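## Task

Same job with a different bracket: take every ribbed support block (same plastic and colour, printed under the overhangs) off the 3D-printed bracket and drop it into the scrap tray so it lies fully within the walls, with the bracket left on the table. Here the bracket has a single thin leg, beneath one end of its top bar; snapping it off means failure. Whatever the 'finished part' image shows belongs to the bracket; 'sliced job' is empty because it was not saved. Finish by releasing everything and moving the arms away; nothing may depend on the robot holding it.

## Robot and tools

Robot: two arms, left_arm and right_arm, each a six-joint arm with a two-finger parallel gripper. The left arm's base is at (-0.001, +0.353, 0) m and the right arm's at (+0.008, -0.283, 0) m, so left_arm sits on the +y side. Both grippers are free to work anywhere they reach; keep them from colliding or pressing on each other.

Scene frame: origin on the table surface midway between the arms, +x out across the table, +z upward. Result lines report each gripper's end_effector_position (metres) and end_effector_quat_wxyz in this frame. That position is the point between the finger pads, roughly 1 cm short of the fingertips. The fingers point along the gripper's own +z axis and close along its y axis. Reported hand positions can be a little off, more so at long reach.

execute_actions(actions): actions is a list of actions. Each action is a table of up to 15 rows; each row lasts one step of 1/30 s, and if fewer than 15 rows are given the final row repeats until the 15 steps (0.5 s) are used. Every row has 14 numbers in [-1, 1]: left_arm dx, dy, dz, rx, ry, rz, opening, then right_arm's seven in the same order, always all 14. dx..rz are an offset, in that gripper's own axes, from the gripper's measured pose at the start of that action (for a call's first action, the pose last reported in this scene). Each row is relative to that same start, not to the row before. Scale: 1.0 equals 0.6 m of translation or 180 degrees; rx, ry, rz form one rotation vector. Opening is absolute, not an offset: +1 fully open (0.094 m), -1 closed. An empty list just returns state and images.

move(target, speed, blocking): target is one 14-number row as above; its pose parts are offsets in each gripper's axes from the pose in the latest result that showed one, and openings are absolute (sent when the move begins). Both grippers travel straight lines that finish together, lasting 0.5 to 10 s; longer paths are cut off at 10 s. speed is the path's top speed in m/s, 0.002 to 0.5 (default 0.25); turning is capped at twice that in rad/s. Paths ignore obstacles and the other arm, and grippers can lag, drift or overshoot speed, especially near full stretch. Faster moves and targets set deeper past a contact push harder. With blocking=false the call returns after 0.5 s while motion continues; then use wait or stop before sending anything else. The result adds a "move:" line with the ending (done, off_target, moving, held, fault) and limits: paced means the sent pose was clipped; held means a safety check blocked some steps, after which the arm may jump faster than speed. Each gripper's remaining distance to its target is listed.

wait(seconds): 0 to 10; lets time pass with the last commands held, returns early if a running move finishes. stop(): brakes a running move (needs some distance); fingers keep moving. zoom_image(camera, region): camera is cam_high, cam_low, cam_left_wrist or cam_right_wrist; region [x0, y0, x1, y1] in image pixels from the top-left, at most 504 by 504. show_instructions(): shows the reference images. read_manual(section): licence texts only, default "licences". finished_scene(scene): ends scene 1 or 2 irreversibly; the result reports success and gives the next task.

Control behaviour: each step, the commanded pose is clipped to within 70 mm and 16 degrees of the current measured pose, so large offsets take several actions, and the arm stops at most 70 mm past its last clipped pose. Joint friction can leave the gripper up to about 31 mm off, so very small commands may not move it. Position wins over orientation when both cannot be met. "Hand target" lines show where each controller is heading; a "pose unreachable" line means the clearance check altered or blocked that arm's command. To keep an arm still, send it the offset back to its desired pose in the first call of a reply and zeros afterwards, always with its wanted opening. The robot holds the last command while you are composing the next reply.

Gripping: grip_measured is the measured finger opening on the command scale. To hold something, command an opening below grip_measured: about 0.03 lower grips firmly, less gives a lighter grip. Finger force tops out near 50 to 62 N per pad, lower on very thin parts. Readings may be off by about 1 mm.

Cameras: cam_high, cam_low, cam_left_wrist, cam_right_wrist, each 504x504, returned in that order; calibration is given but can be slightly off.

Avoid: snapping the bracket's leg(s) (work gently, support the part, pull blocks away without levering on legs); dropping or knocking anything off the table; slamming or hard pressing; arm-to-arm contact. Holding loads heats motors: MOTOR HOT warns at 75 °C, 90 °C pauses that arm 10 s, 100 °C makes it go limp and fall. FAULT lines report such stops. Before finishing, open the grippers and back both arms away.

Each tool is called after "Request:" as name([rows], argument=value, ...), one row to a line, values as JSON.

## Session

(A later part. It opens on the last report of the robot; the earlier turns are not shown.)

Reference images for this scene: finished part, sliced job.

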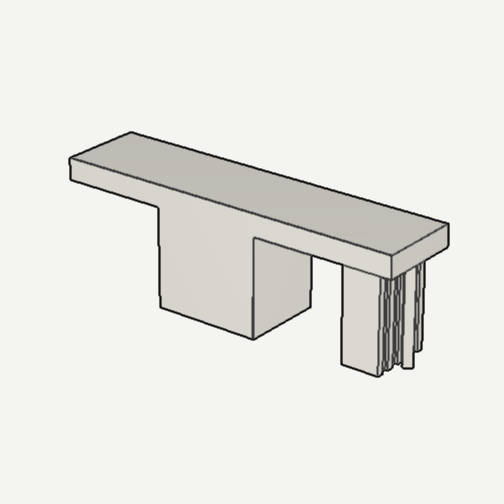

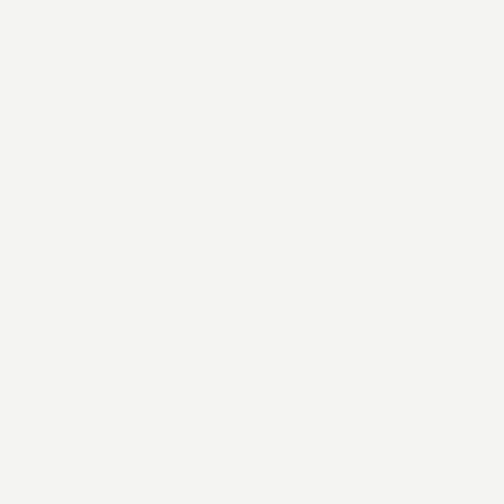

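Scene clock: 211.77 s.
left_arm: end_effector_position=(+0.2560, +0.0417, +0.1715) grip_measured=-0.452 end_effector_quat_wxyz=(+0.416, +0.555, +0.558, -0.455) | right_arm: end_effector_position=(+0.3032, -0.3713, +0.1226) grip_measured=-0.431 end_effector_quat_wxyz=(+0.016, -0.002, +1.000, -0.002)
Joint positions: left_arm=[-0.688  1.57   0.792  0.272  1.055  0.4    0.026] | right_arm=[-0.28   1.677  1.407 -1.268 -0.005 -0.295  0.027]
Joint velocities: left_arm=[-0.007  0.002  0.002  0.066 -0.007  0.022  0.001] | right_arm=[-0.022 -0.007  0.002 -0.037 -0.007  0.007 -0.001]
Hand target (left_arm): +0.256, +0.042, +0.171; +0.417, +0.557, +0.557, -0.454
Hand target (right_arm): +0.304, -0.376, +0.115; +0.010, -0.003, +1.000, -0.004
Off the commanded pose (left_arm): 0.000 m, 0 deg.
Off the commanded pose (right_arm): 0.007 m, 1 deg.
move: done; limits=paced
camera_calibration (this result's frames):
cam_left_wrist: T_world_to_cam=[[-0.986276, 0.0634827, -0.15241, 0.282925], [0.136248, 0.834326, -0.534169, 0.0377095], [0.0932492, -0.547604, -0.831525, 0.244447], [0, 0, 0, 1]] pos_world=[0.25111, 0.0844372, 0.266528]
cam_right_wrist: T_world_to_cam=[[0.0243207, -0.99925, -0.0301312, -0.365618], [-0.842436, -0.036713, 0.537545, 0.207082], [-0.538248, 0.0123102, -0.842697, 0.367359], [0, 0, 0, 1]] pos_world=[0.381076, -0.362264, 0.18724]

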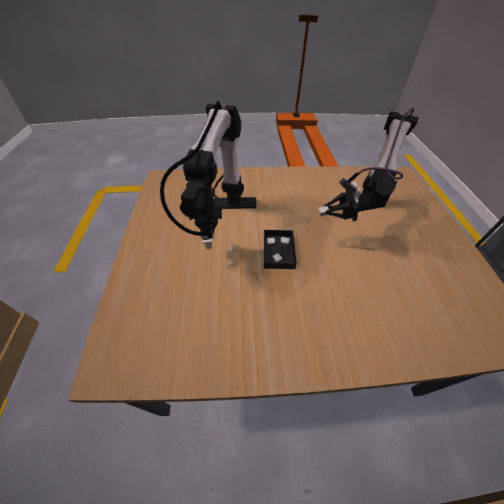

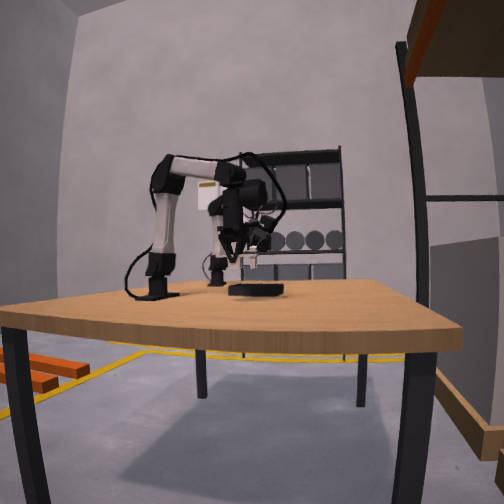

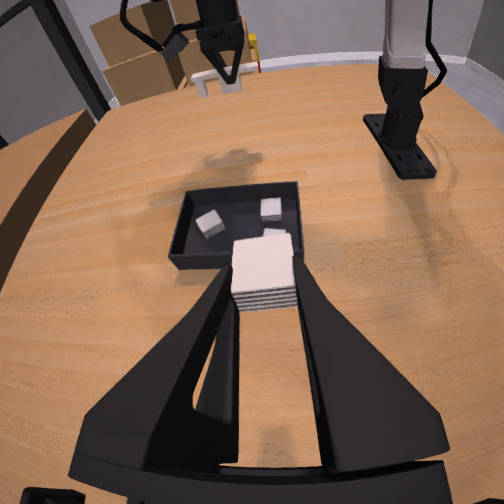

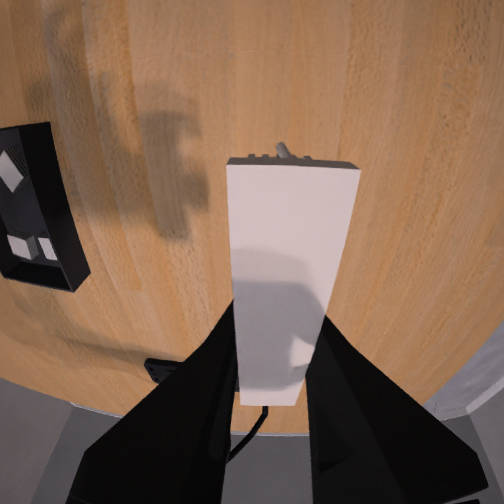

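Request:
move(target=[0.087,0.095,0.272,0,0.21,0,-0.5,0,0,0.125,0,0,0,-0.52])

Request:
move(target=[-0.01,0,0.068,0,0,0,-0.5,0,0,0.042,0,0,0,-0.52], speed=0.06)

Request:
zoom_image(camera="cam_low", region=[190,240,300,320])

Scene clock: 218.17 s.
left_arm: end_effector_position=(+0.3016, -0.1026, +0.0771) grip_measured=-0.452 end_effector_quat_wxyz=(+0.207, +0.671, +0.664, -0.256) | right_arm: end_effector_position=(+0.3084, -0.3732, +0.0593) grip_measured=-0.431 end_effector_quat_wxyz=(+0.029, -0.002, +1.000, -0.007)
Joint positions: left_arm=[-1.024  2.255  1.851 -0.681  0.482  0.62   0.026] | right_arm=[-0.28   1.711  1.189 -0.989 -0.003 -0.296  0.027]
Joint velocities: left_arm=[-0.017  0.007  0.007  0.007 -0.051 -0.007  0.   ] | right_arm=[-0.017 -0.002  0.002 -0.022 -0.066 -0.022  0.001]
Hand target (left_arm): +0.304, -0.105, +0.078; +0.211, +0.674, +0.663, -0.250
Hand target (right_arm): +0.304, -0.371, +0.048; +0.016, -0.002, +1.000, -0.002
Off the commanded pose (left_arm): 0.005 m, 1 deg.
Off the commanded pose (right_arm): 0.012 m, 2 deg.
move: off_target (right_arm)
camera_calibration (this result's frames):
cam_left_wrist: T_world_to_cam=[[-0.980865, 0.179695, -0.074918, 0.326958], [0.172979, 0.980971, 0.088175, 0.0574621], [0.089337, 0.0735285, -0.993284, 0.160027], [0, 0, 0, 1]] pos_world=[0.296466, -0.126888, 0.17838]
cam_right_wrist: T_world_to_cam=[[0.0252484, -0.999484, -0.0198699, -0.370562], [-0.855804, -0.0318833, 0.516318, 0.25269], [-0.516685, 0.00396853, -0.856167, 0.307865], [0, 0, 0, 1]] pos_world=[0.384678, -0.363536, 0.125753]

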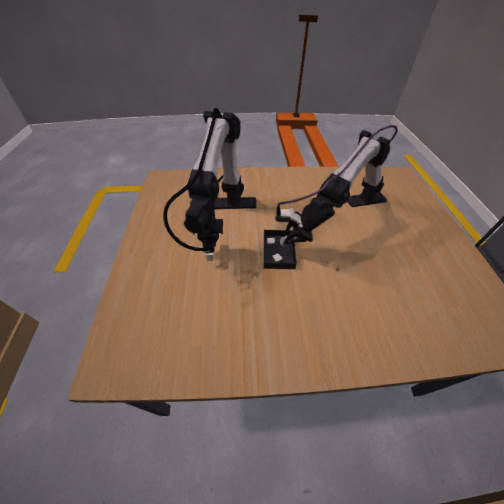

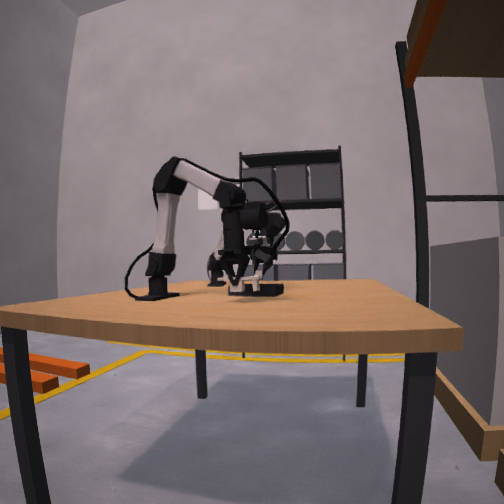

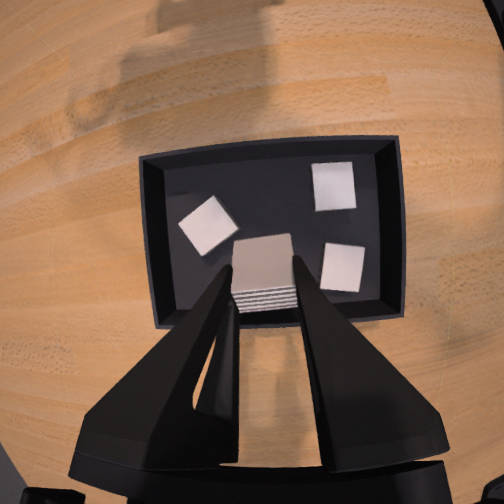

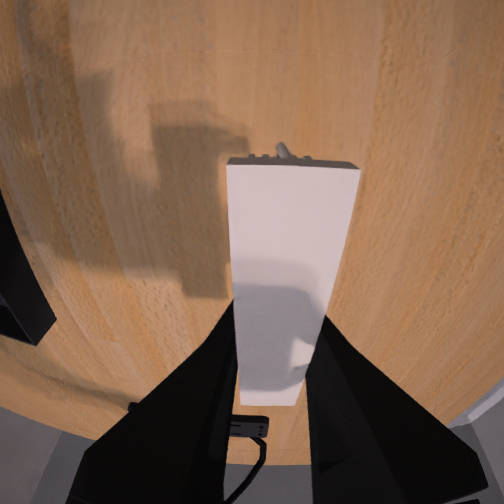

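Scene clock: 219.27 s.
left_arm: end_effector_position=(+0.2947, -0.1250, +0.0442) grip_measured=-0.452 end_effector_quat_wxyz=(+0.193, +0.672, +0.667, -0.258) | right_arm: end_effector_position=(+0.3146, -0.3751, +0.0501) grip_measured=-0.431 end_effector_quat_wxyz=(+0.048, -0.002, +0.999, -0.013)
Joint positions: left_arm=[-1.063  2.356  1.9   -0.639  0.471  0.583  0.026] | right_arm=[-0.28   1.711  1.148 -0.909 -0.003 -0.296  0.027]
Joint velocities: left_arm=[-0.007 -0.002  0.017 -0.022 -0.081  0.095 -0.   ] | right_arm=[-0.007 -0.012 -0.002 -0.022  0.066 -0.066  0.   ]
Hand target (left_arm): +0.299, -0.132, +0.049; +0.207, +0.671, +0.664, -0.256
Hand target (right_arm): +0.309, -0.373, +0.035; +0.029, -0.002, +1.000, -0.007
Off the commanded pose (left_arm): 0.010 m, 2 deg.
Off the commanded pose (right_arm): 0.017 m, 2 deg.
move: off_target (right_arm)
camera_calibration (this result's frames):
cam_left_wrist: T_world_to_cam=[[-0.981344, 0.185727, -0.0496871, 0.321514], [0.18003, 0.978405, 0.101549, 0.0805671], [0.0674745, 0.0907091, -0.993589, 0.138192], [0, 0, 0, 1]] pos_world=[0.291687, -0.151076, 0.145099]
cam_right_wrist: T_world_to_cam=[[0.0257626, -0.999638, -0.00772361, -0.373581], [-0.874451, -0.0262789, 0.484401, 0.272208], [-0.484429, -0.00572549, -0.874812, 0.290365], [0, 0, 0, 1]] pos_world=[0.388319, -0.36463, 0.119272]

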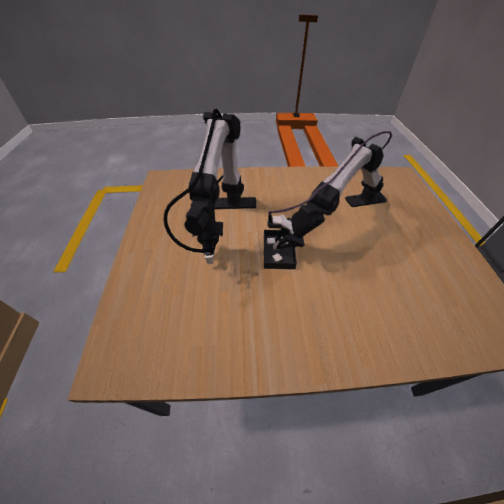

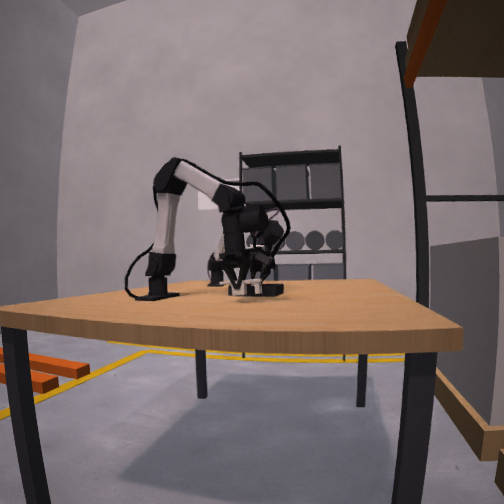

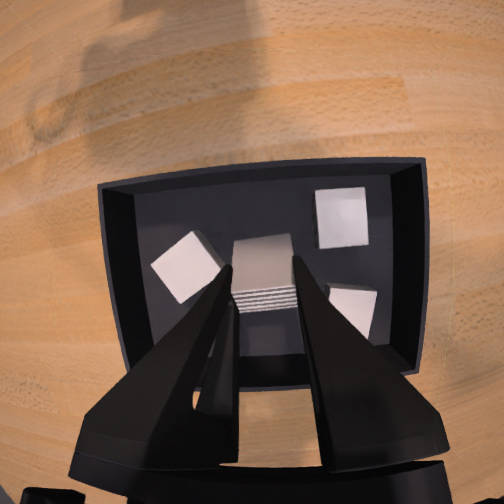

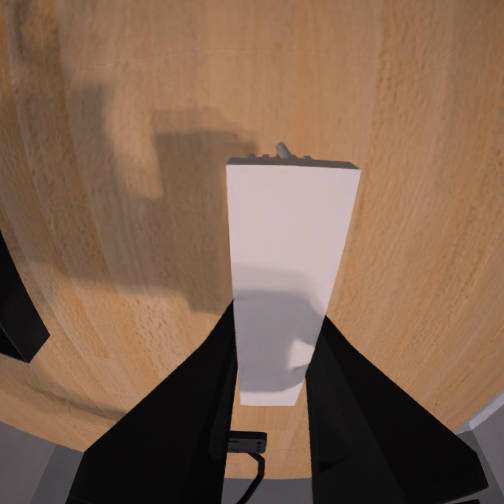

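Region (190, 240, 300, 320) of cam_low's 504x504 image, scaled by 4.582, with more detail than that image has; it fills the top 367 rows of this view, and the rest is white.

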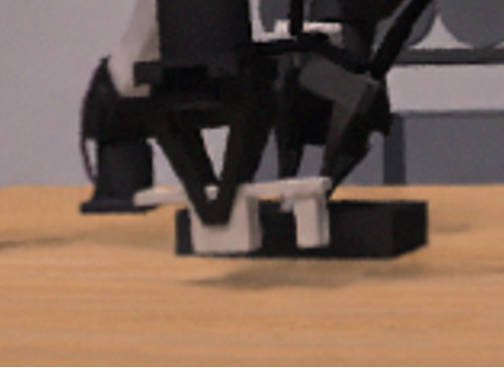

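Leg end is up (safe); about 18 mm to go.

Request:
move(target=[0.008,-0.008,0.012,0,0,0,-0.5,0.005,0,0.055,0,0.025,0,-0.52], speed=0.03)

Request:
zoom_image(camera="cam_low", region=[190,240,300,320])

Scene clock: 224.63 s.
left_arm: end_effector_position=(+0.2929, -0.1228, +0.0361) grip_measured=-0.452 end_effector_quat_wxyz=(+0.190, +0.671, +0.669, -0.258) | right_arm: end_effector_position=(+0.3125, -0.3770, +0.0244) grip_measured=-0.431 end_effector_quat_wxyz=(+0.014, -0.002, +1.000, -0.010)
Joint positions: left_arm=[-1.063  2.356  1.87  -0.614  0.471  0.581  0.026] | right_arm=[-0.28   1.798  1.148 -0.888  0.011 -0.295  0.027]
Joint velocities: left_arm=[-0.012 -0.012  0.017  0.007 -0.007 -0.066  0.001] | right_arm=[-0.012  0.012  0.017  0.051  0.066  0.007 -0.001]
Hand target (left_arm): +0.289, -0.125, +0.036; +0.193, +0.672, +0.667, -0.258
Hand target (right_arm): +0.314, -0.376, +0.017; +0.008, -0.001, +1.000, -0.012
Off the commanded pose (left_arm): 0.005 m, 0 deg.
Off the commanded pose (right_arm): 0.008 m, 1 deg.
move: done
camera_calibration (this result's frames):
cam_left_wrist: T_world_to_cam=[[-0.981991, 0.183692, -0.0441733, 0.318712], [0.178279, 0.978344, 0.105164, 0.0799117], [0.0625345, 0.0953954, -0.993473, 0.132108], [0, 0, 0, 1]] pos_world=[0.290464, -0.149328, 0.13692]
cam_right_wrist: T_world_to_cam=[[0.0236814, -0.999614, -0.014552, -0.374856], [-0.839906, -0.0277884, 0.54202, 0.269977], [-0.542215, -0.000613467, -0.840239, 0.285959], [0, 0, 0, 1]] pos_world=[0.390684, -0.367034, 0.0884866]

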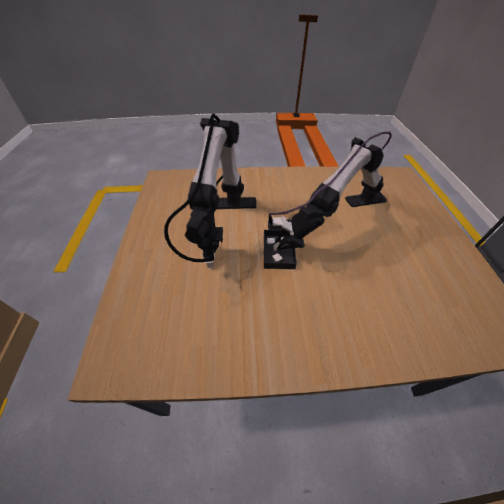

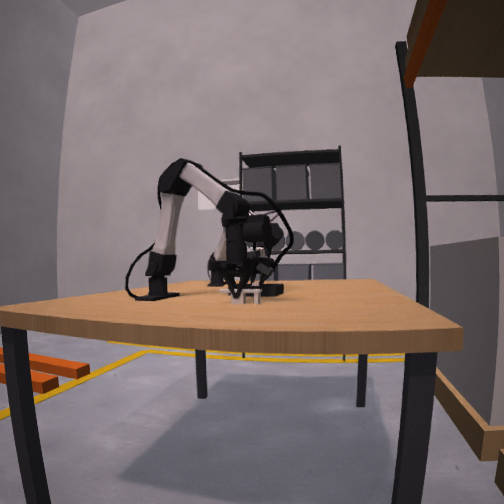

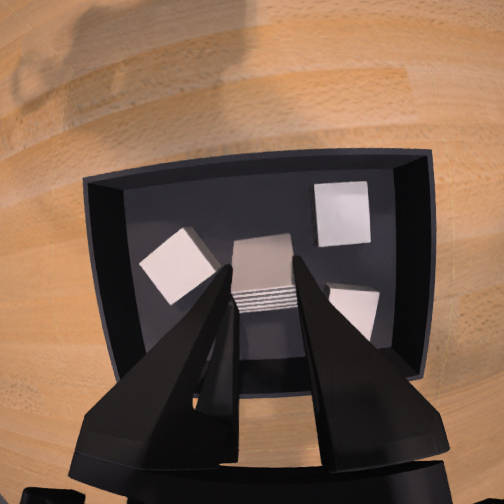

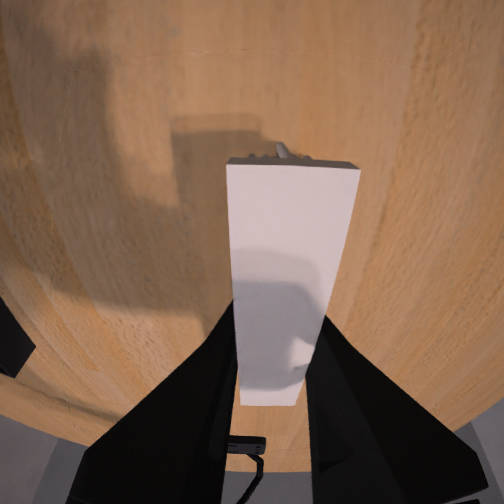

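Region (190, 240, 300, 320) of cam_low's 504x504 image, scaled by 4.582, with more detail than that image has; it fills the top 367 rows of this view, and the rest is white.

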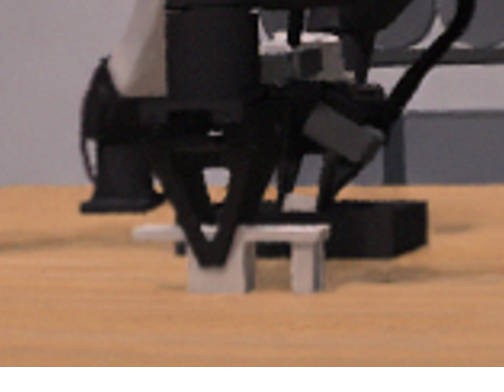

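Request:
move(target=[0,0,0,0,0,0,-0.28,0,0,0,0,0,0,0])

Request:
move(target=[0,0,-0.22,0,0,0,-0.28,0,0,-0.2,0,0,0,0], speed=0.2)

Scene clock: 228.30 s.
left_arm: end_effector_position=(+0.2931, -0.1230, +0.0362) grip_measured=-0.282 end_effector_quat_wxyz=(+0.191, +0.671, +0.669, -0.258) | right_arm: end_effector_position=(+0.3125, -0.3770, +0.0244) grip_measured=-0.001 end_effector_quat_wxyz=(+0.014, -0.002, +1.000, -0.010)
Joint positions: left_arm=[-1.063  2.356  1.87  -0.613  0.471  0.58   0.034] | right_arm=[-0.28   1.798  1.148 -0.888  0.011 -0.295  0.047]
Joint velocities: left_arm=[ 0.002  0.007 -0.002  0.081  0.051  0.007  0.001] | right_arm=[-0.007 -0.007 -0.012  0.022 -0.037 -0.081 -0.002]
Hand target (left_arm): +0.293, -0.123, +0.036; +0.190, +0.671, +0.669, -0.258
Hand target (right_arm): +0.312, -0.377, +0.024; +0.014, -0.002, +1.000, -0.010
Off the commanded pose (left_arm): 0.000 m, 0 deg.
Off the commanded pose (right_arm): 0.000 m, 0 deg.
move: done
camera_calibration (this result's frames):
cam_left_wrist: T_world_to_cam=[[-0.982013, 0.183343, -0.0451143, 0.318954], [0.177904, 0.978517, 0.104182, 0.0802592], [0.0632463, 0.0942824, -0.993534, 0.131931], [0, 0, 0, 1]] pos_world=[0.290595, -0.149452, 0.137106]
cam_right_wrist: T_world_to_cam=[[0.0236814, -0.999614, -0.014552, -0.374856], [-0.839906, -0.0277884, 0.54202, 0.269977], [-0.542215, -0.000613467, -0.840239, 0.285959], [0, 0, 0, 1]] pos_world=[0.390684, -0.367034, 0.0884866]

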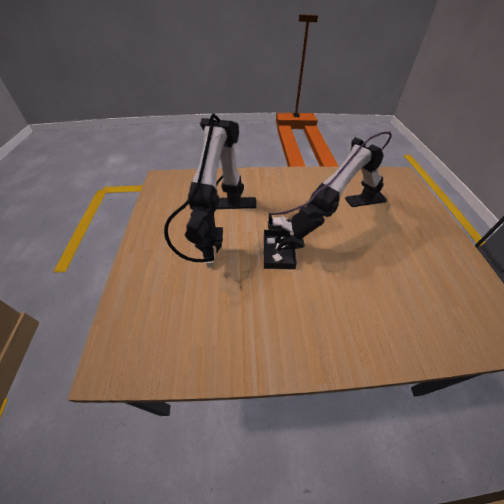

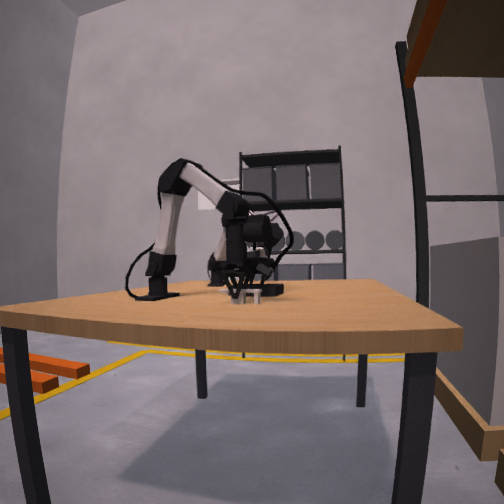

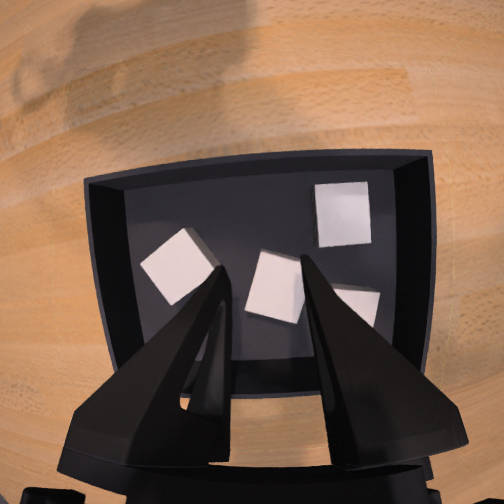

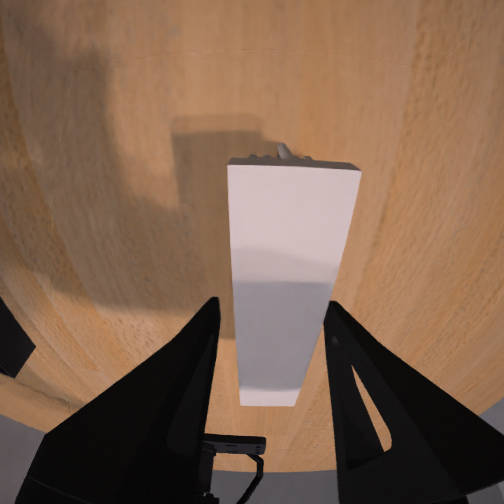

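Scene clock: 229.67 s.
left_arm: end_effector_position=(+0.3036, -0.0412, +0.1277) grip_measured=-0.282 end_effector_quat_wxyz=(+0.179, +0.668, +0.676, -0.254) | right_arm: end_effector_position=(+0.3096, -0.3762, +0.1356) grip_measured=-0.001 end_effector_quat_wxyz=(+0.006, -0.002, +1.000, -0.008)
Joint positions: left_arm=[-0.927  2.114  1.856 -0.934  0.518  0.714  0.034] | right_arm=[-0.28   1.723  1.51  -1.343  0.011 -0.295  0.047]
Joint velocities: left_arm=[-0.017 -0.002 -0.017 -0.037 -0.037 -0.007 -0.   ] | right_arm=[-0.002  0.027 -0.012 -0.007  0.11  -0.051  0.001]
Hand target (left_arm): +0.304, -0.043, +0.141; +0.192, +0.670, +0.669, -0.259
Hand target (right_arm): +0.311, -0.375, +0.144; +0.014, -0.002, +1.000, -0.010
Off the commanded pose (left_arm): 0.014 m, 2 deg.
Off the commanded pose (right_arm): 0.009 m, 1 deg.
move: off_target (left_arm)
camera_calibration (this result's frames):
cam_left_wrist: T_world_to_cam=[[-0.984179, 0.175327, -0.0255353, 0.31622], [0.17084, 0.977271, 0.125517, -0.011818], [0.0469614, 0.119169, -0.991763, 0.220133], [0, 0, 0, 1]] pos_world=[0.302898, -0.0701254, 0.227878]
cam_right_wrist: T_world_to_cam=[[0.0233911, -0.999526, -0.0199961, -0.371455], [-0.83068, -0.0305611, 0.555911, 0.201544], [-0.556259, 0.00360704, -0.831001, 0.382553], [0, 0, 0, 1]] pos_world=[0.388906, -0.3665, 0.198434]

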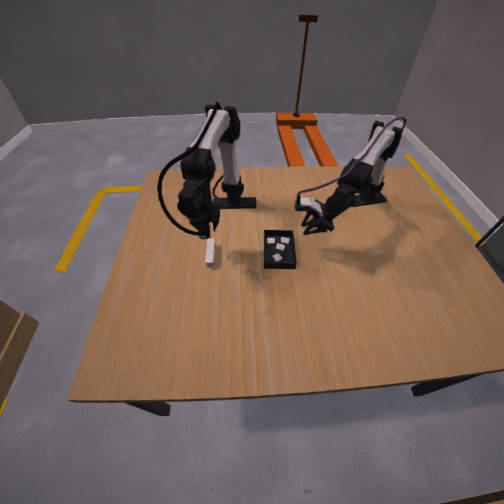

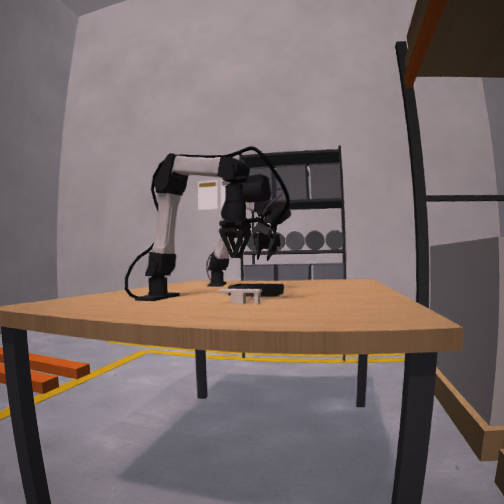

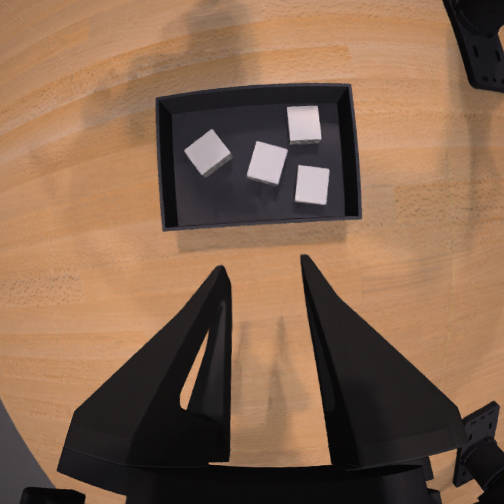

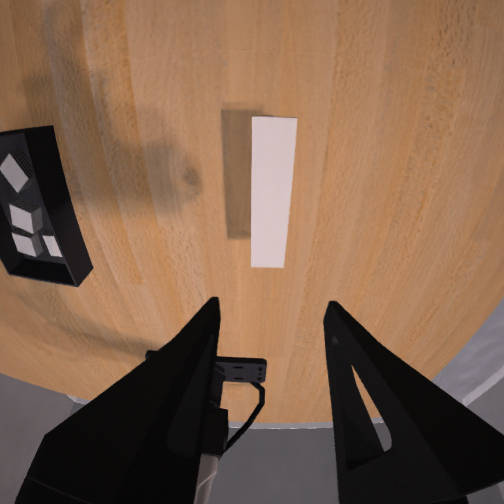

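Request:
finished_scene(scene=2)

The scene is finished: the task was done.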